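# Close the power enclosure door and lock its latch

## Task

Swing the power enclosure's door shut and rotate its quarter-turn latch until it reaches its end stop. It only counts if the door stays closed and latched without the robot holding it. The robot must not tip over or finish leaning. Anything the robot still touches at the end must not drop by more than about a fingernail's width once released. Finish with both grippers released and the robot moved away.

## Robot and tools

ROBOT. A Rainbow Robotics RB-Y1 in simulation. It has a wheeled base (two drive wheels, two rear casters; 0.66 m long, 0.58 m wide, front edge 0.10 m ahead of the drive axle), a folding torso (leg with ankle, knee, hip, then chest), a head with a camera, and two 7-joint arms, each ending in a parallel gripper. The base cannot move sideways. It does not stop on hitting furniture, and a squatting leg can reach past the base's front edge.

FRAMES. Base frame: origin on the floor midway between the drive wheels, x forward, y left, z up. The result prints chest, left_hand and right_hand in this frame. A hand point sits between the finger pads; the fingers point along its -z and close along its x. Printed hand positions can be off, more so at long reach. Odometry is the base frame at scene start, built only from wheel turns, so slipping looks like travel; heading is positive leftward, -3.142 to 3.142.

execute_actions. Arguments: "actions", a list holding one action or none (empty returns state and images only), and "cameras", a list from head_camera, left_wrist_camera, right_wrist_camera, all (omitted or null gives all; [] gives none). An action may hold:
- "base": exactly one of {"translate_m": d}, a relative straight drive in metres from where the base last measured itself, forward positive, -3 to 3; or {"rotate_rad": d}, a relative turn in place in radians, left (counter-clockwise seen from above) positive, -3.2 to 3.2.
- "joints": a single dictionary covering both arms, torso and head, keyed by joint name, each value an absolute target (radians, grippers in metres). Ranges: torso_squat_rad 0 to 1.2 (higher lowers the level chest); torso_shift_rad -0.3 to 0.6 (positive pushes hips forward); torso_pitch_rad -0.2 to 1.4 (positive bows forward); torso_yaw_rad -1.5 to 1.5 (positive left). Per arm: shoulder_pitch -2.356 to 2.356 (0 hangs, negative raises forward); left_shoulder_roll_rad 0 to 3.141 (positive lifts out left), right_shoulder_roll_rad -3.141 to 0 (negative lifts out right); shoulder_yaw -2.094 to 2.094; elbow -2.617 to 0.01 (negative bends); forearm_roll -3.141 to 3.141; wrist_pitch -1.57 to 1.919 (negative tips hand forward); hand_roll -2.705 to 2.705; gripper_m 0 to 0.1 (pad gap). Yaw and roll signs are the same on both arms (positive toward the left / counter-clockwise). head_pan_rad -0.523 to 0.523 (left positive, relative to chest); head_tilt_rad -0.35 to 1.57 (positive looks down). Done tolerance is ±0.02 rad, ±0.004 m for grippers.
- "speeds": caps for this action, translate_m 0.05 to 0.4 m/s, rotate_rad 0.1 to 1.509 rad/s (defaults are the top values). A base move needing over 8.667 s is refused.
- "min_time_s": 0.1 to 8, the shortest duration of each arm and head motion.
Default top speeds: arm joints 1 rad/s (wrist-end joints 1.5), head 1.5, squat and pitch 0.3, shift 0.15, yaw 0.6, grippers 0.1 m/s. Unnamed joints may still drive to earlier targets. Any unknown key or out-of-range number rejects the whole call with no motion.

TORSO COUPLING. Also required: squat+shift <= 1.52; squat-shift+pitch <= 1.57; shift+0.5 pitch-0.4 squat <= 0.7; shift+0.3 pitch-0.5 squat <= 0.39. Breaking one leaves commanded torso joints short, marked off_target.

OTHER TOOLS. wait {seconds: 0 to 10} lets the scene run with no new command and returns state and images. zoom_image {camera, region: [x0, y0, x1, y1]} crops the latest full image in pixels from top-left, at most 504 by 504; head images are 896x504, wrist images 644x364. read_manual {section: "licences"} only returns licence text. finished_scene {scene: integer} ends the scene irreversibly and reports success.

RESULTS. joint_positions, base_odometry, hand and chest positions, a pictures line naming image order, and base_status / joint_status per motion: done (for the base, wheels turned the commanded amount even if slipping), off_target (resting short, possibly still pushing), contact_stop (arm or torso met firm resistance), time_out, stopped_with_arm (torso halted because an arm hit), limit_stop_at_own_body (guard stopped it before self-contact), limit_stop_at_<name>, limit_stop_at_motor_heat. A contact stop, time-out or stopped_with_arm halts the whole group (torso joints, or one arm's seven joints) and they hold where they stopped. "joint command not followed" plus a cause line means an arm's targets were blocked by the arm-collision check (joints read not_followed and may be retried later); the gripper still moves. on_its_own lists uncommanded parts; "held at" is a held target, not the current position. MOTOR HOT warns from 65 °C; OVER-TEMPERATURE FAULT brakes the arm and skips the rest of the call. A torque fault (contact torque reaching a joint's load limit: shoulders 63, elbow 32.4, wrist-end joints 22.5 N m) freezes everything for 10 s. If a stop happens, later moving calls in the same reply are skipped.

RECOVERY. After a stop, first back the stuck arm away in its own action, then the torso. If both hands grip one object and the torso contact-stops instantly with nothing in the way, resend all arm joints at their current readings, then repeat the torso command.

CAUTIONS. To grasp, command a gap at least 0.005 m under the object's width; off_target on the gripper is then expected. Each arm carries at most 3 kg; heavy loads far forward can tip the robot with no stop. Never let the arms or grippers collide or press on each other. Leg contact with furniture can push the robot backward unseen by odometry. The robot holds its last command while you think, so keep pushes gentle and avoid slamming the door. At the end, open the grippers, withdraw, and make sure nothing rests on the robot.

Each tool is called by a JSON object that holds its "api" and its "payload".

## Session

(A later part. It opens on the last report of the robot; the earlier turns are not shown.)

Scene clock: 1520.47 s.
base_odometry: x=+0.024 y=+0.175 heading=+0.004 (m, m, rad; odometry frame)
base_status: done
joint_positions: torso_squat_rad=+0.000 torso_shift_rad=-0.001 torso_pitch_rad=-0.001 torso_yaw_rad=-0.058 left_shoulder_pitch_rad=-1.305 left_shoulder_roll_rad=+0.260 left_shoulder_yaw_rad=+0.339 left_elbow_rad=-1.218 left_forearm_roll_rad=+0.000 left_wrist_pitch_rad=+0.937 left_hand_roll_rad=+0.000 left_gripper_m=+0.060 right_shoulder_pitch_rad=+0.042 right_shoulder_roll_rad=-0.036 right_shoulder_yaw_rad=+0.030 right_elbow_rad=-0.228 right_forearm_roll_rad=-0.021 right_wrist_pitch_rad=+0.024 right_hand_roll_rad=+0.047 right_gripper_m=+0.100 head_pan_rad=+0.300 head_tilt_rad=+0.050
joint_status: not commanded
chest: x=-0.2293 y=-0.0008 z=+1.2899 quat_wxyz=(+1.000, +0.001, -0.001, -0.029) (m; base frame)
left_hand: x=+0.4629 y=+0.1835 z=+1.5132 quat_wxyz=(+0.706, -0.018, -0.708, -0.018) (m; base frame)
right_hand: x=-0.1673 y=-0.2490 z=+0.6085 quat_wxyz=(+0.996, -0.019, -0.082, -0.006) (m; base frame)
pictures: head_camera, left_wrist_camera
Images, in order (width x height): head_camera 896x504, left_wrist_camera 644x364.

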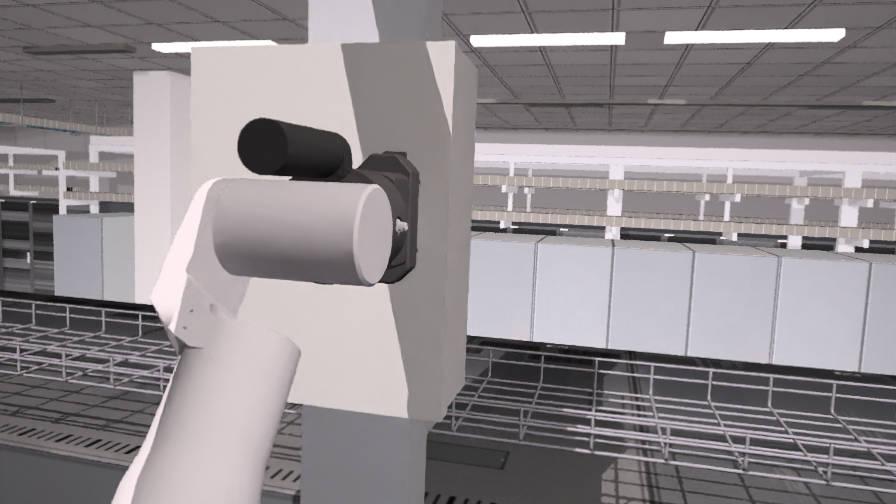

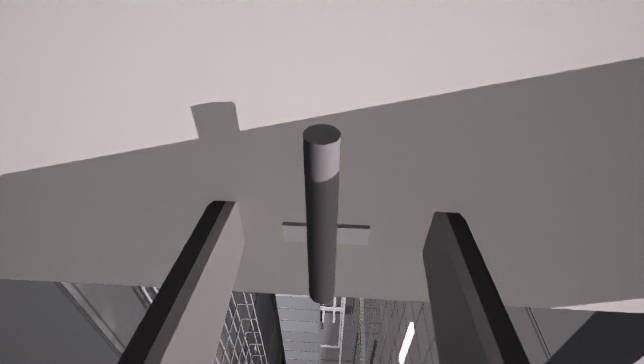

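{"api": "execute_actions", "payload": {"actions": [{"joints":{"left_hand_roll_rad":-0.95},"min_time_s":0.8}], "cameras": []}}

{"api": "execute_actions", "payload": {"actions": [{"base":{"translate_m":0.009},"speeds":{"translate_m":0.05}}], "cameras": []}}

{"api": "execute_actions", "payload": {"actions": [{"joints":{"left_hand_roll_rad":-1.4},"min_time_s":1.2}], "cameras": ["left_wrist_camera"]}}

{"api": "execute_actions", "payload": {"actions": [{"joints":{"left_hand_roll_rad":0.95},"min_time_s":1.0}], "cameras": []}}

{"api": "execute_actions", "payload": {"actions": [{"joints":{"left_hand_roll_rad":1.4},"min_time_s":1.2}], "cameras": ["left_wrist_camera"]}}

Scene clock: 1537.60 s.
base_odometry: x=+0.024 y=+0.175 heading=+0.004 (m, m, rad; odometry frame)
base_status: not commanded
joint_positions: torso_squat_rad=+0.000 torso_shift_rad=-0.001 torso_pitch_rad=-0.002 torso_yaw_rad=-0.058 left_shoulder_pitch_rad=-1.305 left_shoulder_roll_rad=+0.260 left_shoulder_yaw_rad=+0.339 left_elbow_rad=-1.218 left_forearm_roll_rad=+0.000 left_wrist_pitch_rad=+0.937 left_hand_roll_rad=-0.950 left_gripper_m=+0.060 right_shoulder_pitch_rad=+0.042 right_shoulder_roll_rad=-0.036 right_shoulder_yaw_rad=+0.030 right_elbow_rad=-0.228 right_forearm_roll_rad=-0.021 right_wrist_pitch_rad=+0.024 right_hand_roll_rad=+0.047 right_gripper_m=+0.100 head_pan_rad=+0.300 head_tilt_rad=+0.050
joint_status: all done
chest: x=-0.2293 y=-0.0008 z=+1.2899 quat_wxyz=(+1.000, +0.001, -0.001, -0.029) (m; base frame)
left_hand: x=+0.4629 y=+0.1834 z=+1.5133 quat_wxyz=(+0.619, +0.307, -0.638, -0.339) (m; base frame)
right_hand: x=-0.1673 y=-0.2490 z=+0.6085 quat_wxyz=(+0.996, -0.019, -0.082, -0.006) (m; base frame)
pictures: none
No camera images: the call's "cameras" was empty. Leave "cameras" out to get every camera's image.

Scene clock: 1538.37 s.
base_odometry: x=+0.032 y=+0.175 heading=+0.005 (m, m, rad; odometry frame)
base_status: done
joint_positions: torso_squat_rad=+0.001 torso_shift_rad=-0.004 torso_pitch_rad=-0.006 torso_yaw_rad=-0.057 left_shoulder_pitch_rad=-1.304 left_shoulder_roll_rad=+0.258 left_shoulder_yaw_rad=+0.339 left_elbow_rad=-1.219 left_forearm_roll_rad=+0.000 left_wrist_pitch_rad=+0.940 left_hand_roll_rad=-0.950 left_gripper_m=+0.060 right_shoulder_pitch_rad=+0.042 right_shoulder_roll_rad=-0.036 right_shoulder_yaw_rad=+0.030 right_elbow_rad=-0.228 right_forearm_roll_rad=-0.021 right_wrist_pitch_rad=+0.024 right_hand_roll_rad=+0.047 right_gripper_m=+0.100 head_pan_rad=+0.300 head_tilt_rad=+0.050
joint_status: not commanded
chest: x=-0.2322 y=-0.0008 z=+1.2899 quat_wxyz=(+1.000, +0.001, -0.003, -0.029) (m; base frame)
left_hand: x=+0.4590 y=+0.1832 z=+1.5145 quat_wxyz=(+0.619, +0.307, -0.638, -0.339) (m; base frame)
right_hand: x=-0.1673 y=-0.2490 z=+0.6087 quat_wxyz=(+0.996, -0.019, -0.084, -0.006) (m; base frame)
pictures: none
No camera images: the call's "cameras" was empty. Leave "cameras" out to get every camera's image.

Scene clock: 1539.87 s.
base_odometry: x=+0.032 y=+0.175 heading=+0.005 (m, m, rad; odometry frame)
base_status: not commanded
joint_positions: torso_squat_rad=+0.001 torso_shift_rad=-0.004 torso_pitch_rad=-0.006 torso_yaw_rad=-0.057 left_shoulder_pitch_rad=-1.297 left_shoulder_roll_rad=+0.255 left_shoulder_yaw_rad=+0.338 left_elbow_rad=-1.217 left_forearm_roll_rad=+0.001 left_wrist_pitch_rad=+0.972 left_hand_roll_rad=-1.399 left_gripper_m=+0.060 right_shoulder_pitch_rad=+0.042 right_shoulder_roll_rad=-0.036 right_shoulder_yaw_rad=+0.030 right_elbow_rad=-0.228 right_forearm_roll_rad=-0.021 right_wrist_pitch_rad=+0.024 right_hand_roll_rad=+0.047 right_gripper_m=+0.100 head_pan_rad=+0.300 head_tilt_rad=+0.050
joint_status: all done
chest: x=-0.2326 y=-0.0006 z=+1.2899 quat_wxyz=(+1.000, +0.000, -0.003, -0.029) (m; base frame)
left_hand: x=+0.4597 y=+0.1828 z=+1.5015 quat_wxyz=(+0.539, +0.432, -0.543, -0.478) (m; base frame)
right_hand: x=-0.1675 y=-0.2491 z=+0.6088 quat_wxyz=(+0.996, -0.019, -0.084, -0.005) (m; base frame)
pictures: left_wrist_camera
Images, in order (width x height): left_wrist_camera 644x364.

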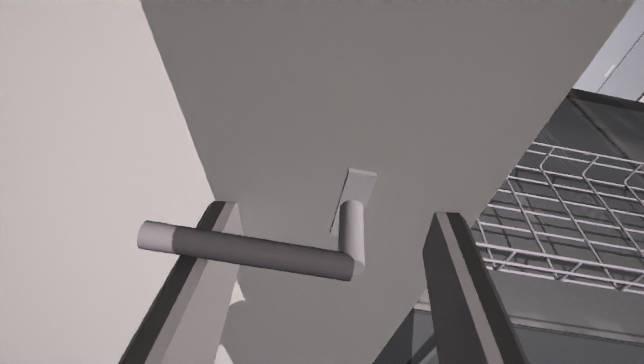

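Scene clock: 1542.00 s.
base_odometry: x=+0.032 y=+0.175 heading=+0.005 (m, m, rad; odometry frame)
base_status: not commanded
joint_positions: torso_squat_rad=+0.001 torso_shift_rad=-0.003 torso_pitch_rad=-0.005 torso_yaw_rad=-0.057 left_shoulder_pitch_rad=-1.304 left_shoulder_roll_rad=+0.263 left_shoulder_yaw_rad=+0.340 left_elbow_rad=-1.221 left_forearm_roll_rad=-0.001 left_wrist_pitch_rad=+0.939 left_hand_roll_rad=+0.950 left_gripper_m=+0.060 right_shoulder_pitch_rad=+0.042 right_shoulder_roll_rad=-0.036 right_shoulder_yaw_rad=+0.030 right_elbow_rad=-0.228 right_forearm_roll_rad=-0.021 right_wrist_pitch_rad=+0.024 right_hand_roll_rad=+0.047 right_gripper_m=+0.100 head_pan_rad=+0.300 head_tilt_rad=+0.050
joint_status: all done
chest: x=-0.2320 y=-0.0001 z=+1.2899 quat_wxyz=(+1.000, +0.000, -0.003, -0.028) (m; base frame)
left_hand: x=+0.4588 y=+0.1877 z=+1.5166 quat_wxyz=(+0.634, -0.339, -0.623, +0.308) (m; base frame)
right_hand: x=-0.1671 y=-0.2490 z=+0.6089 quat_wxyz=(+0.996, -0.020, -0.084, -0.005) (m; base frame)
pictures: none
No camera images: the call's "cameras" was empty. Leave "cameras" out to get every camera's image.

Scene clock: 1543.50 s.
base_odometry: x=+0.032 y=+0.175 heading=+0.005 (m, m, rad; odometry frame)
base_status: not commanded
joint_positions: torso_squat_rad=+0.001 torso_shift_rad=-0.003 torso_pitch_rad=-0.005 torso_yaw_rad=-0.057 left_shoulder_pitch_rad=-1.307 left_shoulder_roll_rad=+0.262 left_shoulder_yaw_rad=+0.340 left_elbow_rad=-1.221 left_forearm_roll_rad=+0.000 left_wrist_pitch_rad=+0.937 left_hand_roll_rad=+1.400 left_gripper_m=+0.060 right_shoulder_pitch_rad=+0.042 right_shoulder_roll_rad=-0.036 right_shoulder_yaw_rad=+0.030 right_elbow_rad=-0.228 right_forearm_roll_rad=-0.021 right_wrist_pitch_rad=+0.024 right_hand_roll_rad=+0.047 right_gripper_m=+0.100 head_pan_rad=+0.300 head_tilt_rad=+0.050
joint_status: all done
chest: x=-0.2319 y=-0.0002 z=+1.2899 quat_wxyz=(+1.000, +0.000, -0.003, -0.029) (m; base frame)
left_hand: x=+0.4585 y=+0.1862 z=+1.5187 quat_wxyz=(+0.548, -0.471, -0.533, +0.440) (m; base frame)
right_hand: x=-0.1671 y=-0.2490 z=+0.6089 quat_wxyz=(+0.996, -0.020, -0.084, -0.005) (m; base frame)
pictures: left_wrist_camera
Images, in order (width x height): left_wrist_camera 644x364.

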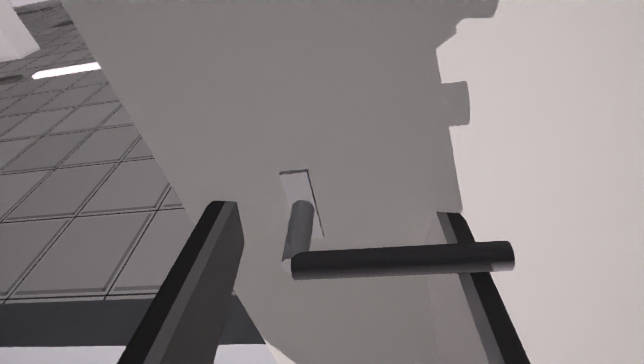

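{"api": "execute_actions", "payload": {"actions": [{"base":{"translate_m":-0.015},"speeds":{"translate_m":0.05},"joints":{"left_hand_roll_rad":0.0},"min_time_s":1.0}], "cameras": ["head_camera"]}}

Scene clock: 1551.77 s.
base_odometry: x=+0.017 y=+0.175 heading=+0.005 (m, m, rad; odometry frame)
base_status: done
joint_positions: torso_squat_rad=+0.000 torso_shift_rad=-0.001 torso_pitch_rad=-0.001 torso_yaw_rad=-0.058 left_shoulder_pitch_rad=-1.305 left_shoulder_roll_rad=+0.260 left_shoulder_yaw_rad=+0.339 left_elbow_rad=-1.218 left_forearm_roll_rad=+0.000 left_wrist_pitch_rad=+0.937 left_hand_roll_rad=+0.000 left_gripper_m=+0.060 right_shoulder_pitch_rad=+0.042 right_shoulder_roll_rad=-0.036 right_shoulder_yaw_rad=+0.030 right_elbow_rad=-0.228 right_forearm_roll_rad=-0.021 right_wrist_pitch_rad=+0.024 right_hand_roll_rad=+0.047 right_gripper_m=+0.100 head_pan_rad=+0.300 head_tilt_rad=+0.050
joint_status: all done
chest: x=-0.2289 y=-0.0007 z=+1.2899 quat_wxyz=(+1.000, +0.001, +0.000, -0.029) (m; base frame)
left_hand: x=+0.4635 y=+0.1840 z=+1.5129 quat_wxyz=(+0.706, -0.018, -0.708, -0.018) (m; base frame)
right_hand: x=-0.1674 y=-0.2490 z=+0.6084 quat_wxyz=(+0.996, -0.019, -0.082, -0.006) (m; base frame)
pictures: head_camera
Images, in order (width x height): head_camera 896x504.

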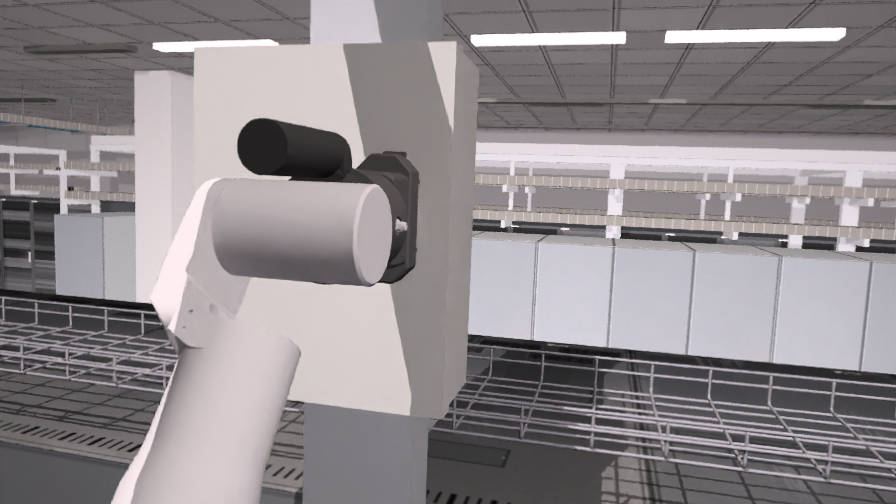

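{"api": "execute_actions", "payload": {"actions": [{"joints":{"left_hand_roll_rad":1.0,"torso_yaw_rad":-0.066},"min_time_s":0.8}], "cameras": []}}

{"api": "execute_actions", "payload": {"actions": [{"joints":{"left_hand_roll_rad":1.7},"min_time_s":2.0}], "cameras": ["left_wrist_camera"]}}

{"api": "wait", "payload": {"seconds": 4}}

Scene clock: 1601.03 s.
base_odometry: x=+0.017 y=+0.175 heading=+0.005 (m, m, rad; odometry frame)
base_status: not commanded
joint_positions: torso_squat_rad=+0.000 torso_shift_rad=-0.001 torso_pitch_rad=-0.001 torso_yaw_rad=-0.066 left_shoulder_pitch_rad=-1.305 left_shoulder_roll_rad=+0.260 left_shoulder_yaw_rad=+0.339 left_elbow_rad=-1.218 left_forearm_roll_rad=+0.000 left_wrist_pitch_rad=+0.937 left_hand_roll_rad=+1.000 left_gripper_m=+0.060 right_shoulder_pitch_rad=+0.042 right_shoulder_roll_rad=-0.036 right_shoulder_yaw_rad=+0.030 right_elbow_rad=-0.228 right_forearm_roll_rad=-0.021 right_wrist_pitch_rad=+0.024 right_hand_roll_rad=+0.047 right_gripper_m=+0.100 head_pan_rad=+0.300 head_tilt_rad=+0.050
joint_status: all done
chest: x=-0.2289 y=-0.0008 z=+1.2899 quat_wxyz=(+0.999, +0.001, +0.000, -0.033) (m; base frame)
left_hand: x=+0.4650 y=+0.1783 z=+1.5128 quat_wxyz=(+0.630, -0.358, -0.611, +0.320) (m; base frame)
right_hand: x=-0.1694 y=-0.2495 z=+0.6084 quat_wxyz=(+0.996, -0.020, -0.081, -0.010) (m; base frame)
pictures: none
No camera images: the call's "cameras" was empty. Leave "cameras" out to get every camera's image.

Scene clock: 1603.33 s.
base_odometry: x=+0.017 y=+0.175 heading=+0.005 (m, m, rad; odometry frame)
base_status: not commanded
joint_positions: torso_squat_rad=+0.000 torso_shift_rad=-0.002 torso_pitch_rad=-0.004 torso_yaw_rad=-0.066 left_shoulder_pitch_rad=-1.315 left_shoulder_roll_rad=+0.265 left_shoulder_yaw_rad=+0.339 left_elbow_rad=-1.224 left_forearm_roll_rad=-0.001 left_wrist_pitch_rad=+0.933 left_hand_roll_rad=+1.699 left_gripper_m=+0.060 right_shoulder_pitch_rad=+0.042 right_shoulder_roll_rad=-0.036 right_shoulder_yaw_rad=+0.030 right_elbow_rad=-0.228 right_forearm_roll_rad=-0.021 right_wrist_pitch_rad=+0.024 right_hand_roll_rad=+0.047 right_gripper_m=+0.100 head_pan_rad=+0.300 head_tilt_rad=+0.050
joint_status: all done
chest: x=-0.2303 y=-0.0008 z=+1.2899 quat_wxyz=(+0.999, +0.001, -0.002, -0.033) (m; base frame)
left_hand: x=+0.4602 y=+0.1787 z=+1.5255 quat_wxyz=(+0.476, -0.551, -0.458, +0.510) (m; base frame)
right_hand: x=-0.1690 y=-0.2494 z=+0.6085 quat_wxyz=(+0.996, -0.019, -0.083, -0.010) (m; base frame)
pictures: left_wrist_camera
Images, in order (width x height): left_wrist_camera 644x364.

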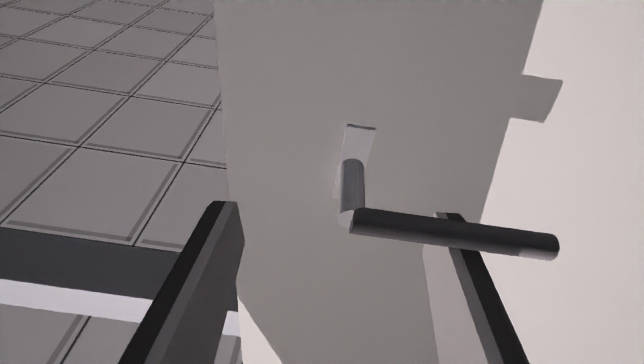

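Scene clock: 1607.33 s.
base_odometry: x=+0.017 y=+0.175 heading=+0.005 (m, m, rad; odometry frame)
base_status: not commanded
joint_positions: torso_squat_rad=+0.000 torso_shift_rad=-0.002 torso_pitch_rad=-0.004 torso_yaw_rad=-0.066 left_shoulder_pitch_rad=-1.315 left_shoulder_roll_rad=+0.265 left_shoulder_yaw_rad=+0.339 left_elbow_rad=-1.224 left_forearm_roll_rad=-0.001 left_wrist_pitch_rad=+0.933 left_hand_roll_rad=+1.699 left_gripper_m=+0.060 right_shoulder_pitch_rad=+0.042 right_shoulder_roll_rad=-0.036 right_shoulder_yaw_rad=+0.030 right_elbow_rad=-0.228 right_forearm_roll_rad=-0.021 right_wrist_pitch_rad=+0.024 right_hand_roll_rad=+0.047 right_gripper_m=+0.100 head_pan_rad=+0.300 head_tilt_rad=+0.050
joint_status: all done
chest: x=-0.2303 y=-0.0008 z=+1.2899 quat_wxyz=(+0.999, +0.001, -0.002, -0.033) (m; base frame)
left_hand: x=+0.4602 y=+0.1787 z=+1.5255 quat_wxyz=(+0.476, -0.551, -0.458, +0.510) (m; base frame)
right_hand: x=-0.1690 y=-0.2494 z=+0.6085 quat_wxyz=(+0.996, -0.019, -0.083, -0.010) (m; base frame)
wait: 4.00 s; at rest by 0.27 s
pictures: head_camera, left_wrist_camera, right_wrist_camera
Images, in order (width x height): head_camera 896x504, left_wrist_camera 644x364, right_wrist_camera 644x364.

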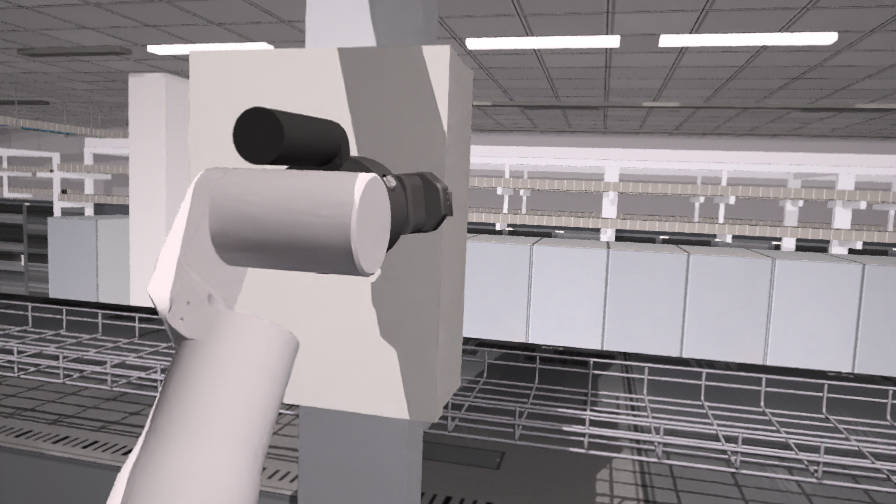

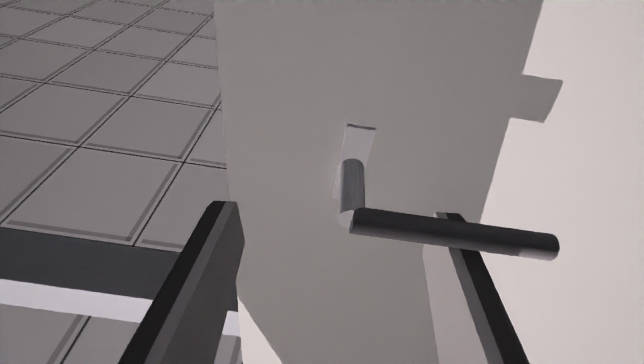

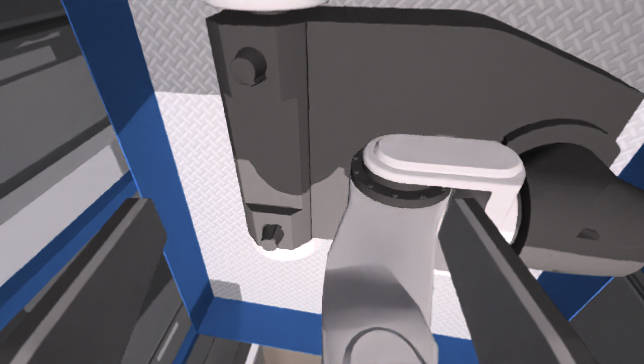

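{"api": "execute_actions", "payload": {"actions": [{"joints":{"left_hand_roll_rad":-1.0},"min_time_s":1.0}], "cameras": []}}

{"api": "execute_actions", "payload": {"actions": [{"joints":{"left_hand_roll_rad":-1.75},"min_time_s":2.0}], "cameras": ["left_wrist_camera"]}}

{"api": "wait", "payload": {"seconds": 3}}

Scene clock: 1616.77 s.
base_odometry: x=+0.017 y=+0.175 heading=+0.005 (m, m, rad; odometry frame)
base_status: not commanded
joint_positions: torso_squat_rad=+0.000 torso_shift_rad=-0.001 torso_pitch_rad=-0.001 torso_yaw_rad=-0.066 left_shoulder_pitch_rad=-1.305 left_shoulder_roll_rad=+0.260 left_shoulder_yaw_rad=+0.339 left_elbow_rad=-1.218 left_forearm_roll_rad=+0.000 left_wrist_pitch_rad=+0.937 left_hand_roll_rad=-1.000 left_gripper_m=+0.060 right_shoulder_pitch_rad=+0.042 right_shoulder_roll_rad=-0.036 right_shoulder_yaw_rad=+0.030 right_elbow_rad=-0.228 right_forearm_roll_rad=-0.021 right_wrist_pitch_rad=+0.024 right_hand_roll_rad=+0.047 right_gripper_m=+0.100 head_pan_rad=+0.300 head_tilt_rad=+0.050
joint_status: all done
chest: x=-0.2291 y=-0.0009 z=+1.2899 quat_wxyz=(+0.999, +0.001, -0.001, -0.033) (m; base frame)
left_hand: x=+0.4647 y=+0.1780 z=+1.5132 quat_wxyz=(+0.609, +0.321, -0.631, -0.357) (m; base frame)
right_hand: x=-0.1694 y=-0.2495 z=+0.6084 quat_wxyz=(+0.996, -0.019, -0.082, -0.010) (m; base frame)
pictures: none
No camera images: the call's "cameras" was empty. Leave "cameras" out to get every camera's image.

Scene clock: 1619.07 s.
base_odometry: x=+0.017 y=+0.175 heading=+0.006 (m, m, rad; odometry frame)
base_status: not commanded
joint_positions: torso_squat_rad=+0.000 torso_shift_rad=-0.001 torso_pitch_rad=+0.000 torso_yaw_rad=-0.065 left_shoulder_pitch_rad=-1.281 left_shoulder_roll_rad=+0.256 left_shoulder_yaw_rad=+0.339 left_elbow_rad=-1.213 left_forearm_roll_rad=+0.000 left_wrist_pitch_rad=+0.942 left_hand_roll_rad=-1.749 left_gripper_m=+0.059 right_shoulder_pitch_rad=+0.042 right_shoulder_roll_rad=-0.036 right_shoulder_yaw_rad=+0.030 right_elbow_rad=-0.228 right_forearm_roll_rad=-0.021 right_wrist_pitch_rad=+0.024 right_hand_roll_rad=+0.047 right_gripper_m=+0.100 head_pan_rad=+0.300 head_tilt_rad=+0.050
joint_status: all done
chest: x=-0.2290 y=-0.0003 z=+1.2899 quat_wxyz=(+0.999, +0.000, +0.000, -0.033) (m; base frame)
left_hand: x=+0.4692 y=+0.1823 z=+1.4927 quat_wxyz=(+0.446, +0.521, -0.461, -0.563) (m; base frame)
right_hand: x=-0.1697 y=-0.2496 z=+0.6086 quat_wxyz=(+0.996, -0.020, -0.081, -0.010) (m; base frame)
pictures: left_wrist_camera
Images, in order (width x height): left_wrist_camera 644x364.

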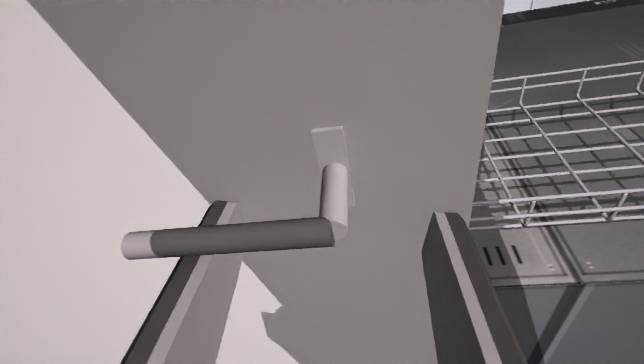

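Scene clock: 1622.07 s.
base_odometry: x=+0.017 y=+0.175 heading=+0.006 (m, m, rad; odometry frame)
base_status: not commanded
joint_positions: torso_squat_rad=+0.000 torso_shift_rad=-0.001 torso_pitch_rad=+0.000 torso_yaw_rad=-0.065 left_shoulder_pitch_rad=-1.281 left_shoulder_roll_rad=+0.256 left_shoulder_yaw_rad=+0.339 left_elbow_rad=-1.213 left_forearm_roll_rad=+0.000 left_wrist_pitch_rad=+0.942 left_hand_roll_rad=-1.749 left_gripper_m=+0.059 right_shoulder_pitch_rad=+0.042 right_shoulder_roll_rad=-0.036 right_shoulder_yaw_rad=+0.030 right_elbow_rad=-0.228 right_forearm_roll_rad=-0.021 right_wrist_pitch_rad=+0.024 right_hand_roll_rad=+0.047 right_gripper_m=+0.100 head_pan_rad=+0.300 head_tilt_rad=+0.050
joint_status: all done
chest: x=-0.2290 y=-0.0003 z=+1.2899 quat_wxyz=(+0.999, +0.000, +0.000, -0.033) (m; base frame)
left_hand: x=+0.4692 y=+0.1823 z=+1.4927 quat_wxyz=(+0.446, +0.521, -0.461, -0.563) (m; base frame)
right_hand: x=-0.1697 y=-0.2496 z=+0.6086 quat_wxyz=(+0.996, -0.020, -0.081, -0.010) (m; base frame)
wait: 3.00 s; at rest by 0.27 s
pictures: head_camera, left_wrist_camera, right_wrist_camera
Images, in order (width x height): head_camera 896x504, left_wrist_camera 644x364, right_wrist_camera 644x364.

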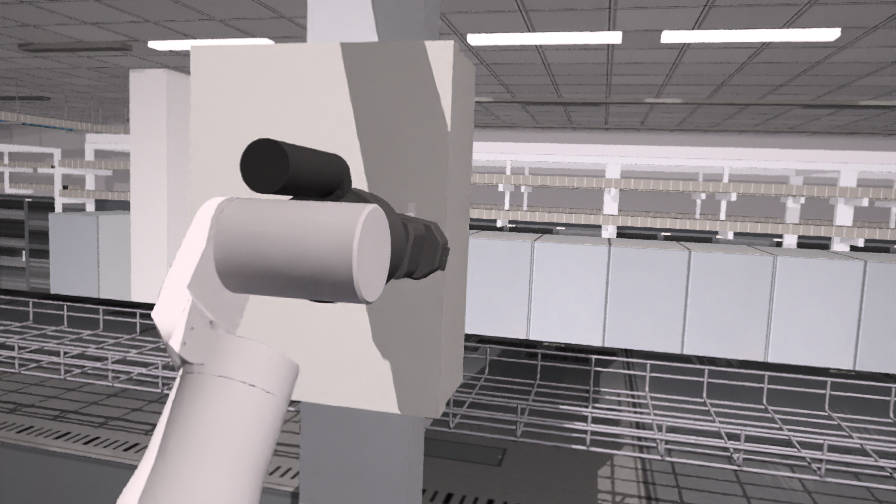

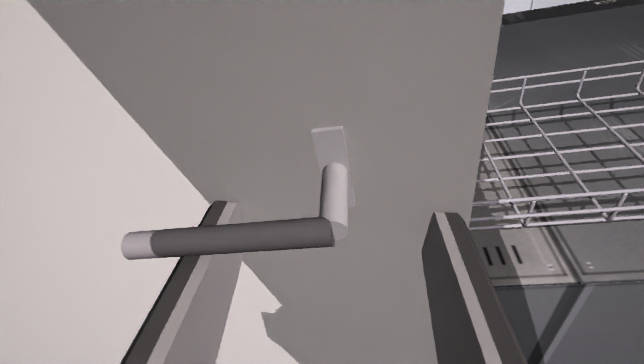

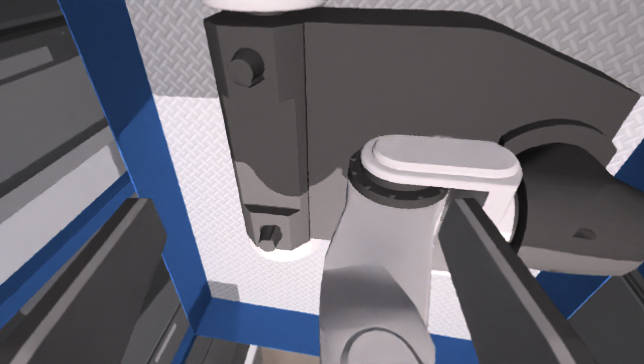

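{"api": "execute_actions", "payload": {"actions": [{"joints":{"left_hand_roll_rad":0.0},"min_time_s":1.2}], "cameras": []}}

{"api": "execute_actions", "payload": {"actions": [{"base":{"translate_m":-0.01},"speeds":{"translate_m":0.05},"joints":{"torso_yaw_rad":-0.06}}], "cameras": []}}

{"api": "execute_actions", "payload": {"actions": [{"joints":{"left_gripper_m":0.0}}], "cameras": []}}

{"api": "execute_actions", "payload": {"actions": [{"base":{"translate_m":0.012},"speeds":{"translate_m":0.05}}], "cameras": ["left_wrist_camera"]}}

{"api": "execute_actions", "payload": {"actions": [{"joints":{"left_hand_roll_rad":-0.4},"min_time_s":1.0}], "cameras": ["left_wrist_camera"]}}

{"api": "execute_actions", "payload": {"actions": [{"joints":{"left_hand_roll_rad":0.4},"min_time_s":1.5}], "cameras": ["left_wrist_camera"]}}

Scene clock: 1677.83 s.
OVER-TEMPERATURE FAULT: BRAKES ON. Before this call, joint 6 (wrist pitch) of the left arm reached its drive's temperature limit (80 °C). A drive's limit was reached 2 times in this stop of 44 seconds. For 26 of those seconds in all, the controller kept that arm on its brakes, joint motors off. The left arm may have sagged or run on while its brakes closed, and pressed much harder than before on what it touched. For the 18 seconds in between, the left arm's motors held it where the fault had left it, which heated a motor to its limit again. This call came during the stop, and the left arm ran none of its commands: an arm, its gripper or tool too, takes no new command until a result has said that it accepts commands again. The left arm's brakes are open: the left arm now holds where the fault left it, with its grip as last carried out. The left arm accepts commands again. The rest of the robot stopped too, and accepts commands again.
MOTOR HOT: on. Now the hottest motor of the left arm, joint 6 (wrist pitch), reports 64 °C.
base_odometry: x=+0.017 y=+0.175 heading=+0.006 (m, m, rad; odometry frame)
base_status: not commanded
joint_positions: torso_squat_rad=+0.000 torso_shift_rad=-0.001 torso_pitch_rad=-0.002 torso_yaw_rad=-0.066 left_shoulder_pitch_rad=-1.267 left_shoulder_roll_rad=+0.254 left_shoulder_yaw_rad=+0.339 left_elbow_rad=-1.216 left_forearm_roll_rad=+0.001 left_wrist_pitch_rad=+0.942 left_hand_roll_rad=-1.749 left_gripper_m=+0.060 right_shoulder_pitch_rad=+0.042 right_shoulder_roll_rad=-0.036 right_shoulder_yaw_rad=+0.030 right_elbow_rad=-0.228 right_forearm_roll_rad=-0.021 right_wrist_pitch_rad=+0.024 right_hand_roll_rad=+0.047 right_gripper_m=+0.100 head_pan_rad=+0.300 head_tilt_rad=+0.050
joint_status: left_hand_roll_rad limit_stop_at_motor_heat
on_its_own: left_shoulder_pitch_rad is held at -1.267, not at your -1.305, since a limit_stop_at_motor_heat; left_hand_roll_rad is held at -1.749, not at your +0.000, since a limit_stop_at_motor_heat
chest: x=-0.2296 y=-0.0007 z=+1.2899 quat_wxyz=(+0.999, +0.001, -0.001, -0.033) (m; base frame)
left_hand: x=+0.4696 y=+0.1833 z=+1.4856 quat_wxyz=(+0.449, +0.519, -0.458, -0.565) (m; base frame)
right_hand: x=-0.1694 y=-0.2495 z=+0.6085 quat_wxyz=(+0.996, -0.020, -0.082, -0.010) (m; base frame)
pictures: none
No camera images: the call's "cameras" was empty. Leave "cameras" out to get every camera's image.

not run: a stop came earlier in this reply.

not run: a stop came earlier in this reply.

not run: a stop came earlier in this reply.

not run: a stop came earlier in this reply.

not run: a stop came earlier in this reply.

Oops. Unload immediately.

{"api": "execute_actions", "payload": {"actions": [{"joints":{"left_hand_roll_rad":-0.6,"left_shoulder_pitch_rad":-1.29,"left_shoulder_roll_rad":0.26,"left_elbow_rad":-1.218,"left_wrist_pitch_rad":0.937},"min_time_s":1.0}], "cameras": ["left_wrist_camera"]}}

{"api": "execute_actions", "payload": {"actions": [{"base":{"translate_m":-0.1},"speeds":{"translate_m":0.1}}], "cameras": ["head_camera"]}}

Scene clock: 1684.63 s.
MOTOR HOT: cleared. Now the hottest motor of the left arm, joint 6 (wrist pitch), reports 59 °C.
base_odometry: x=+0.017 y=+0.175 heading=+0.005 (m, m, rad; odometry frame)
base_status: not commanded
joint_positions: torso_squat_rad=+0.000 torso_shift_rad=-0.001 torso_pitch_rad=-0.001 torso_yaw_rad=-0.066 left_shoulder_pitch_rad=-1.290 left_shoulder_roll_rad=+0.260 left_shoulder_yaw_rad=+0.339 left_elbow_rad=-1.218 left_forearm_roll_rad=+0.001 left_wrist_pitch_rad=+0.937 left_hand_roll_rad=-0.600 left_gripper_m=+0.060 right_shoulder_pitch_rad=+0.042 right_shoulder_roll_rad=-0.036 right_shoulder_yaw_rad=+0.030 right_elbow_rad=-0.228 right_forearm_roll_rad=-0.021 right_wrist_pitch_rad=+0.024 right_hand_roll_rad=+0.047 right_gripper_m=+0.100 head_pan_rad=+0.300 head_tilt_rad=+0.050
joint_status: all done
chest: x=-0.2290 y=-0.0007 z=+1.2899 quat_wxyz=(+0.999, +0.001, -0.001, -0.033) (m; base frame)
left_hand: x=+0.4670 y=+0.1815 z=+1.5031 quat_wxyz=(+0.674, +0.189, -0.677, -0.229) (m; base frame)
right_hand: x=-0.1693 y=-0.2495 z=+0.6084 quat_wxyz=(+0.996, -0.020, -0.082, -0.010) (m; base frame)
pictures: left_wrist_camera
Images, in order (width x height): left_wrist_camera 644x364.

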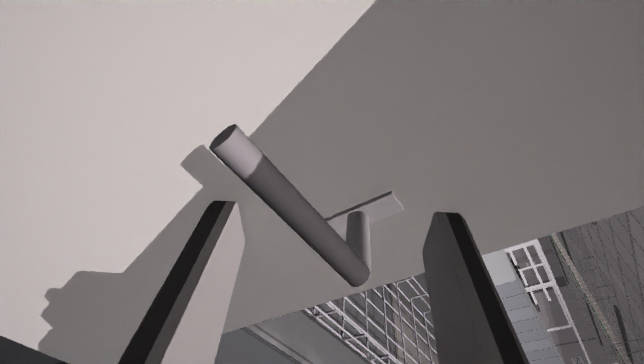

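Scene clock: 1686.23 s.
base_odometry: x=-0.083 y=+0.174 heading=+0.004 (m, m, rad; odometry frame)
base_status: done
joint_positions: torso_squat_rad=+0.000 torso_shift_rad=-0.001 torso_pitch_rad=-0.001 torso_yaw_rad=-0.066 left_shoulder_pitch_rad=-1.290 left_shoulder_roll_rad=+0.260 left_shoulder_yaw_rad=+0.339 left_elbow_rad=-1.218 left_forearm_roll_rad=+0.001 left_wrist_pitch_rad=+0.937 left_hand_roll_rad=-0.600 left_gripper_m=+0.060 right_shoulder_pitch_rad=+0.042 right_shoulder_roll_rad=-0.036 right_shoulder_yaw_rad=+0.030 right_elbow_rad=-0.228 right_forearm_roll_rad=-0.021 right_wrist_pitch_rad=+0.024 right_hand_roll_rad=+0.047 right_gripper_m=+0.100 head_pan_rad=+0.300 head_tilt_rad=+0.050
joint_status: not commanded
chest: x=-0.2290 y=-0.0007 z=+1.2899 quat_wxyz=(+0.999, +0.001, -0.001, -0.033) (m; base frame)
left_hand: x=+0.4670 y=+0.1815 z=+1.5032 quat_wxyz=(+0.674, +0.189, -0.677, -0.229) (m; base frame)
right_hand: x=-0.1694 y=-0.2495 z=+0.6084 quat_wxyz=(+0.996, -0.020, -0.082, -0.010) (m; base frame)
pictures: head_camera
Images, in order (width x height): head_camera 896x504.

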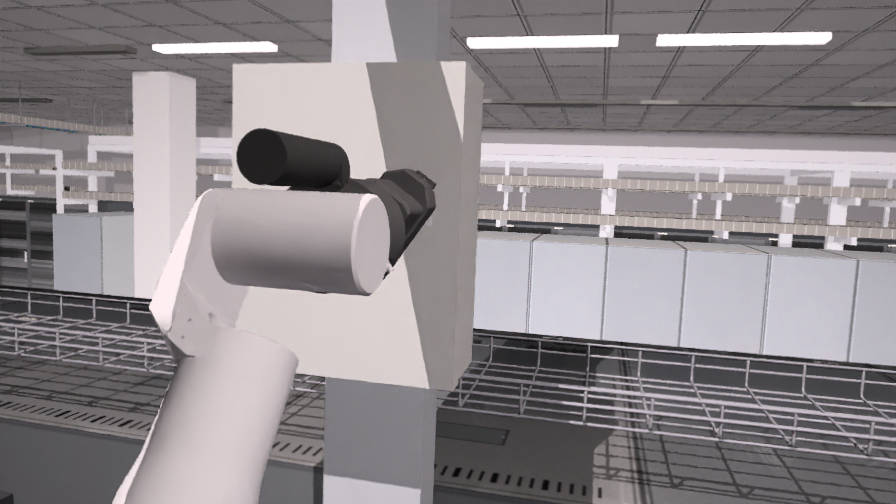

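{"api": "execute_actions", "payload": {"actions": [{"joints":{"left_hand_roll_rad":0.0,"left_shoulder_pitch_rad":-1.305,"left_gripper_m":0.03,"torso_yaw_rad":-0.04}}], "cameras": []}}

{"api": "execute_actions", "payload": {"actions": [{"base":{"translate_m":0.1},"speeds":{"translate_m":0.08}}], "cameras": ["left_wrist_camera"]}}

{"api": "execute_actions", "payload": {"actions": [{"joints":{"left_gripper_m":0.0}}], "cameras": []}}

{"api": "execute_actions", "payload": {"actions": [{"base":{"translate_m":-0.09},"speeds":{"translate_m":0.05},"joints":{"torso_yaw_rad":-0.02}}], "cameras": ["left_wrist_camera","head_camera"]}}

Scene clock: 1717.97 s.
base_odometry: x=-0.083 y=+0.174 heading=+0.004 (m, m, rad; odometry frame)
base_status: not commanded
joint_positions: torso_squat_rad=+0.000 torso_shift_rad=-0.001 torso_pitch_rad=-0.001 torso_yaw_rad=-0.040 left_shoulder_pitch_rad=-1.305 left_shoulder_roll_rad=+0.260 left_shoulder_yaw_rad=+0.339 left_elbow_rad=-1.218 left_forearm_roll_rad=+0.001 left_wrist_pitch_rad=+0.937 left_hand_roll_rad=+0.000 left_gripper_m=+0.030 right_shoulder_pitch_rad=+0.042 right_shoulder_roll_rad=-0.036 right_shoulder_yaw_rad=+0.030 right_elbow_rad=-0.228 right_forearm_roll_rad=-0.021 right_wrist_pitch_rad=+0.024 right_hand_roll_rad=+0.047 right_gripper_m=+0.100 head_pan_rad=+0.300 head_tilt_rad=+0.050
joint_status: all done
chest: x=-0.2290 y=-0.0008 z=+1.2899 quat_wxyz=(+1.000, +0.001, -0.001, -0.020) (m; base frame)
left_hand: x=+0.4600 y=+0.1961 z=+1.5127 quat_wxyz=(+0.706, -0.012, -0.708, -0.012) (m; base frame)
right_hand: x=-0.1629 y=-0.2479 z=+0.6084 quat_wxyz=(+0.996, -0.019, -0.082, +0.003) (m; base frame)
pictures: none
No camera images: the call's "cameras" was empty. Leave "cameras" out to get every camera's image.

Scene clock: 1719.97 s.
base_odometry: x=+0.017 y=+0.175 heading=+0.004 (m, m, rad; odometry frame)
base_status: done
joint_positions: torso_squat_rad=+0.000 torso_shift_rad=-0.001 torso_pitch_rad=-0.001 torso_yaw_rad=-0.040 left_shoulder_pitch_rad=-1.305 left_shoulder_roll_rad=+0.260 left_shoulder_yaw_rad=+0.339 left_elbow_rad=-1.218 left_forearm_roll_rad=+0.001 left_wrist_pitch_rad=+0.937 left_hand_roll_rad=+0.000 left_gripper_m=+0.030 right_shoulder_pitch_rad=+0.042 right_shoulder_roll_rad=-0.036 right_shoulder_yaw_rad=+0.030 right_elbow_rad=-0.228 right_forearm_roll_rad=-0.021 right_wrist_pitch_rad=+0.024 right_hand_roll_rad=+0.047 right_gripper_m=+0.100 head_pan_rad=+0.300 head_tilt_rad=+0.050
joint_status: not commanded
chest: x=-0.2288 y=-0.0008 z=+1.2899 quat_wxyz=(+1.000, +0.001, +0.000, -0.020) (m; base frame)
left_hand: x=+0.4602 y=+0.1961 z=+1.5126 quat_wxyz=(+0.706, -0.012, -0.708, -0.012) (m; base frame)
right_hand: x=-0.1629 y=-0.2479 z=+0.6084 quat_wxyz=(+0.996, -0.019, -0.082, +0.003) (m; base frame)
pictures: left_wrist_camera
Images, in order (width x height): left_wrist_camera 644x364.

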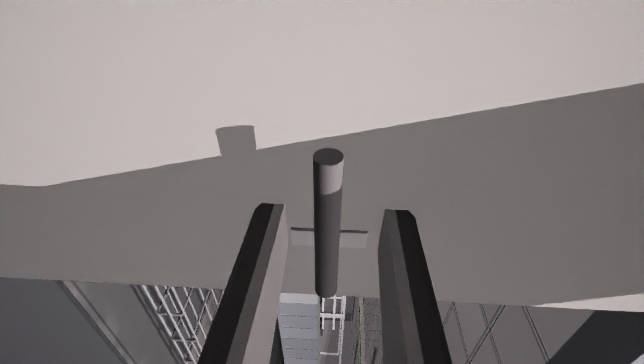

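Scene clock: 1720.73 s.
base_odometry: x=+0.017 y=+0.175 heading=+0.004 (m, m, rad; odometry frame)
base_status: not commanded
joint_positions: torso_squat_rad=+0.000 torso_shift_rad=-0.001 torso_pitch_rad=-0.001 torso_yaw_rad=-0.040 left_shoulder_pitch_rad=-1.304 left_shoulder_roll_rad=+0.260 left_shoulder_yaw_rad=+0.339 left_elbow_rad=-1.218 left_forearm_roll_rad=+0.001 left_wrist_pitch_rad=+0.937 left_hand_roll_rad=+0.000 left_gripper_m=+0.005 right_shoulder_pitch_rad=+0.042 right_shoulder_roll_rad=-0.036 right_shoulder_yaw_rad=+0.030 right_elbow_rad=-0.228 right_forearm_roll_rad=-0.021 right_wrist_pitch_rad=+0.024 right_hand_roll_rad=+0.047 right_gripper_m=+0.100 head_pan_rad=+0.300 head_tilt_rad=+0.050
joint_status: left_gripper_m off_target (ended at +0.005, target +0.000)
chest: x=-0.2288 y=-0.0008 z=+1.2899 quat_wxyz=(+1.000, +0.001, +0.000, -0.020) (m; base frame)
left_hand: x=+0.4604 y=+0.1962 z=+1.5118 quat_wxyz=(+0.707, -0.012, -0.707, -0.012) (m; base frame)
right_hand: x=-0.1629 y=-0.2479 z=+0.6084 quat_wxyz=(+0.996, -0.019, -0.082, +0.003) (m; base frame)
pictures: none
No camera images: the call's "cameras" was empty. Leave "cameras" out to get every camera's image.

Scene clock: 1723.30 s.
base_odometry: x=-0.073 y=+0.174 heading=+0.004 (m, m, rad; odometry frame)
base_status: done
joint_positions: torso_squat_rad=+0.000 torso_shift_rad=+0.000 torso_pitch_rad=+0.000 torso_yaw_rad=-0.022 left_shoulder_pitch_rad=-1.303 left_shoulder_roll_rad=+0.266 left_shoulder_yaw_rad=+0.343 left_elbow_rad=-1.218 left_forearm_roll_rad=-0.001 left_wrist_pitch_rad=+0.936 left_hand_roll_rad=+0.000 left_gripper_m=+0.005 right_shoulder_pitch_rad=+0.042 right_shoulder_roll_rad=-0.036 right_shoulder_yaw_rad=+0.030 right_elbow_rad=-0.228 right_forearm_roll_rad=-0.021 right_wrist_pitch_rad=+0.024 right_hand_roll_rad=+0.047 right_gripper_m=+0.100 head_pan_rad=+0.300 head_tilt_rad=+0.050
joint_status: torso_yaw_rad contact_stop (moved +0.018 of +0.020)
chest: x=-0.2281 y=+0.0001 z=+1.2899 quat_wxyz=(+1.000, +0.000, +0.000, -0.011) (m; base frame)
left_hand: x=+0.4576 y=+0.2150 z=+1.5117 quat_wxyz=(+0.707, -0.003, -0.707, -0.002) (m; base frame)
right_hand: x=-0.1584 y=-0.2466 z=+0.6087 quat_wxyz=(+0.996, -0.018, -0.081, +0.012) (m; base frame)
pictures: head_camera, left_wrist_camera
Images, in order (width x height): head_camera 896x504, left_wrist_camera 644x364.

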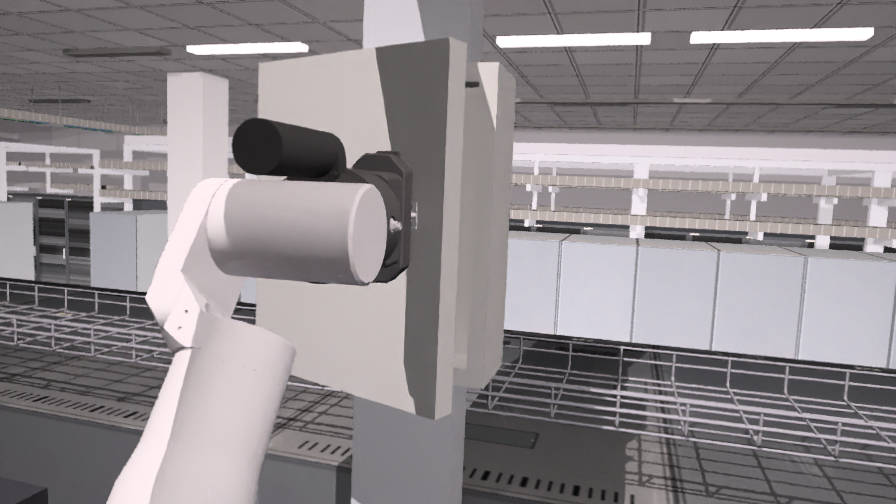

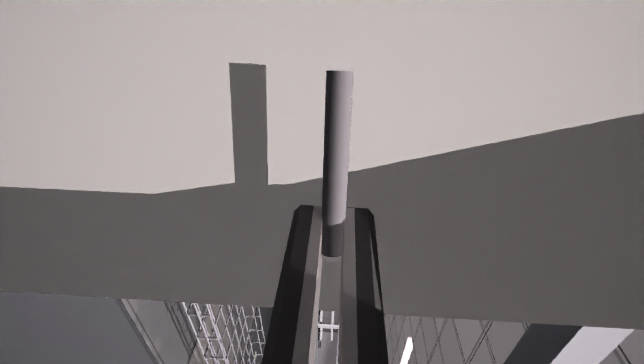

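{"api": "zoom_image", "payload": {"camera": "head_camera", "region": [430, 40, 540, 420]}}

Region (430, 40, 540, 420) of head_camera's 896x504 image, scaled by 1.326, with more detail than that image has; it fills the left 146 columns of this view, and the rest is white.

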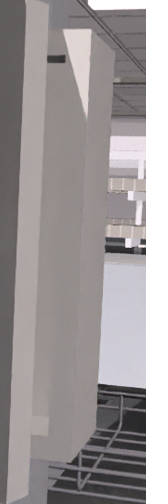

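{"api": "execute_actions", "payload": {"actions": [{"joints":{"left_gripper_m":0.03}}], "cameras": []}}

{"api": "execute_actions", "payload": {"actions": [{"base":{"translate_m":-0.06},"speeds":{"translate_m":0.08}}], "cameras": []}}

{"api": "execute_actions", "payload": {"actions": [{"joints":{"left_gripper_m":0.0,"torso_yaw_rad":-0.16}}], "cameras": ["left_wrist_camera"]}}

{"api": "execute_actions", "payload": {"actions": [{"base":{"translate_m":0.09},"speeds":{"translate_m":0.08}}], "cameras": ["left_wrist_camera","head_camera"]}}

Scene clock: 1743.57 s.
base_odometry: x=-0.073 y=+0.174 heading=+0.003 (m, m, rad; odometry frame)
base_status: not commanded
joint_positions: torso_squat_rad=+0.000 torso_shift_rad=-0.001 torso_pitch_rad=+0.000 torso_yaw_rad=-0.022 left_shoulder_pitch_rad=-1.305 left_shoulder_roll_rad=+0.260 left_shoulder_yaw_rad=+0.340 left_elbow_rad=-1.218 left_forearm_roll_rad=+0.001 left_wrist_pitch_rad=+0.937 left_hand_roll_rad=+0.000 left_gripper_m=+0.030 right_shoulder_pitch_rad=+0.042 right_shoulder_roll_rad=-0.036 right_shoulder_yaw_rad=+0.030 right_elbow_rad=-0.228 right_forearm_roll_rad=-0.021 right_wrist_pitch_rad=+0.024 right_hand_roll_rad=+0.047 right_gripper_m=+0.100 head_pan_rad=+0.300 head_tilt_rad=+0.050
joint_status: all done
chest: x=-0.2285 y=-0.0008 z=+1.2899 quat_wxyz=(+1.000, +0.001, +0.000, -0.011) (m; base frame)
left_hand: x=+0.4571 y=+0.2085 z=+1.5122 quat_wxyz=(+0.707, -0.006, -0.707, -0.005) (m; base frame)
right_hand: x=-0.1586 y=-0.2467 z=+0.6084 quat_wxyz=(+0.996, -0.018, -0.082, +0.012) (m; base frame)
pictures: none
No camera images: the call's "cameras" was empty. Leave "cameras" out to get every camera's image.

Scene clock: 1745.10 s.
base_odometry: x=-0.133 y=+0.174 heading=+0.002 (m, m, rad; odometry frame)
base_status: done
joint_positions: torso_squat_rad=+0.000 torso_shift_rad=-0.001 torso_pitch_rad=-0.001 torso_yaw_rad=-0.022 left_shoulder_pitch_rad=-1.305 left_shoulder_roll_rad=+0.260 left_shoulder_yaw_rad=+0.340 left_elbow_rad=-1.218 left_forearm_roll_rad=+0.001 left_wrist_pitch_rad=+0.937 left_hand_roll_rad=+0.000 left_gripper_m=+0.030 right_shoulder_pitch_rad=+0.042 right_shoulder_roll_rad=-0.036 right_shoulder_yaw_rad=+0.030 right_elbow_rad=-0.228 right_forearm_roll_rad=-0.021 right_wrist_pitch_rad=+0.024 right_hand_roll_rad=+0.047 right_gripper_m=+0.100 head_pan_rad=+0.300 head_tilt_rad=+0.050
joint_status: not commanded
chest: x=-0.2286 y=-0.0008 z=+1.2899 quat_wxyz=(+1.000, +0.001, +0.000, -0.011) (m; base frame)
left_hand: x=+0.4569 y=+0.2085 z=+1.5124 quat_wxyz=(+0.707, -0.006, -0.708, -0.005) (m; base frame)
right_hand: x=-0.1585 y=-0.2467 z=+0.6084 quat_wxyz=(+0.996, -0.018, -0.082, +0.012) (m; base frame)
pictures: none
No camera images: the call's "cameras" was empty. Leave "cameras" out to get every camera's image.

Scene clock: 1746.37 s.
base_odometry: x=-0.133 y=+0.174 heading=+0.002 (m, m, rad; odometry frame)
base_status: not commanded
joint_positions: torso_squat_rad=+0.000 torso_shift_rad=-0.001 torso_pitch_rad=-0.001 torso_yaw_rad=-0.160 left_shoulder_pitch_rad=-1.305 left_shoulder_roll_rad=+0.260 left_shoulder_yaw_rad=+0.339 left_elbow_rad=-1.218 left_forearm_roll_rad=+0.001 left_wrist_pitch_rad=+0.937 left_hand_roll_rad=+0.000 left_gripper_m=+0.000 right_shoulder_pitch_rad=+0.042 right_shoulder_roll_rad=-0.036 right_shoulder_yaw_rad=+0.030 right_elbow_rad=-0.228 right_forearm_roll_rad=-0.021 right_wrist_pitch_rad=+0.024 right_hand_roll_rad=+0.047 right_gripper_m=+0.100 head_pan_rad=+0.300 head_tilt_rad=+0.050
joint_status: all done
chest: x=-0.2286 y=-0.0008 z=+1.2899 quat_wxyz=(+0.997, +0.001, +0.000, -0.080) (m; base frame)
left_hand: x=+0.4791 y=+0.1121 z=+1.5123 quat_wxyz=(+0.705, -0.055, -0.705, -0.054) (m; base frame)
right_hand: x=-0.1931 y=-0.2539 z=+0.6084 quat_wxyz=(+0.995, -0.023, -0.080, -0.057) (m; base frame)
pictures: left_wrist_camera
Images, in order (width x height): left_wrist_camera 644x364.

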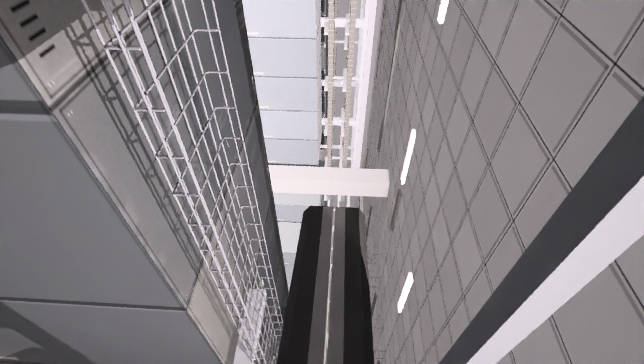

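Scene clock: 1748.37 s.
base_odometry: x=-0.043 y=+0.174 heading=+0.003 (m, m, rad; odometry frame)
base_status: done
joint_positions: torso_squat_rad=+0.000 torso_shift_rad=-0.001 torso_pitch_rad=+0.000 torso_yaw_rad=-0.160 left_shoulder_pitch_rad=-1.305 left_shoulder_roll_rad=+0.260 left_shoulder_yaw_rad=+0.339 left_elbow_rad=-1.218 left_forearm_roll_rad=+0.001 left_wrist_pitch_rad=+0.937 left_hand_roll_rad=+0.000 left_gripper_m=+0.000 right_shoulder_pitch_rad=+0.042 right_shoulder_roll_rad=-0.036 right_shoulder_yaw_rad=+0.030 right_elbow_rad=-0.228 right_forearm_roll_rad=-0.021 right_wrist_pitch_rad=+0.024 right_hand_roll_rad=+0.047 right_gripper_m=+0.100 head_pan_rad=+0.300 head_tilt_rad=+0.050
joint_status: not commanded
chest: x=-0.2286 y=-0.0008 z=+1.2899 quat_wxyz=(+0.997, +0.001, +0.000, -0.080) (m; base frame)
left_hand: x=+0.4792 y=+0.1121 z=+1.5122 quat_wxyz=(+0.705, -0.055, -0.705, -0.054) (m; base frame)
right_hand: x=-0.1931 y=-0.2539 z=+0.6084 quat_wxyz=(+0.995, -0.023, -0.080, -0.057) (m; base frame)
pictures: head_camera, left_wrist_camera
Images, in order (width x height): head_camera 896x504, left_wrist_camera 644x364.

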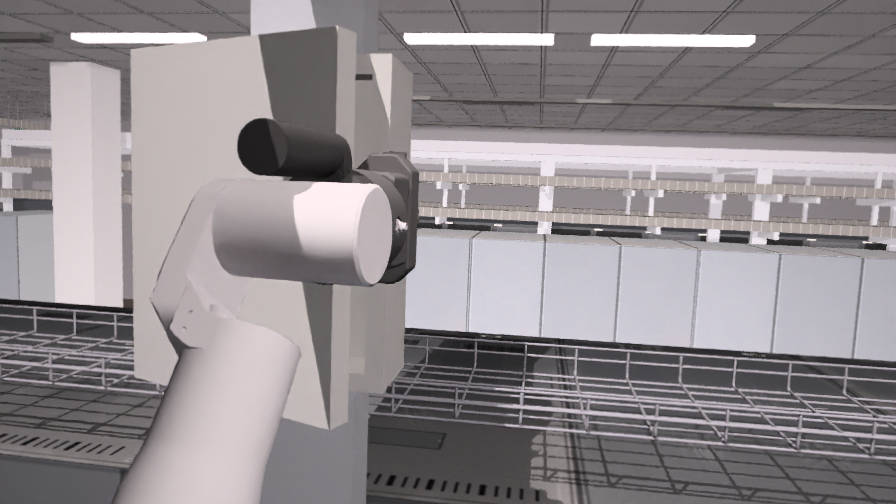

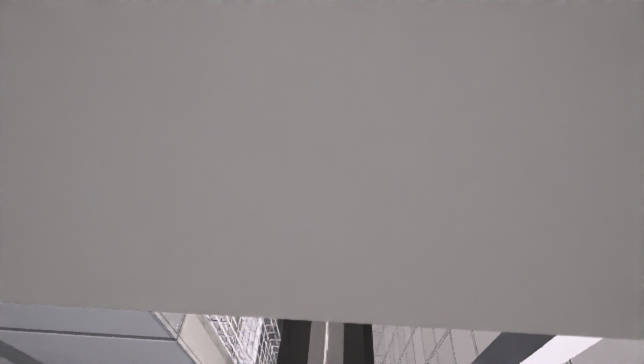

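{"api": "execute_actions", "payload": {"actions": [{"joints":{"torso_yaw_rad":0.0},"min_time_s":2}], "cameras": ["head_camera"]}}

action 0: "min_time_s" has no arm or head joint beside it: it slows only arm and head motions. Command such a joint too, or leave it out


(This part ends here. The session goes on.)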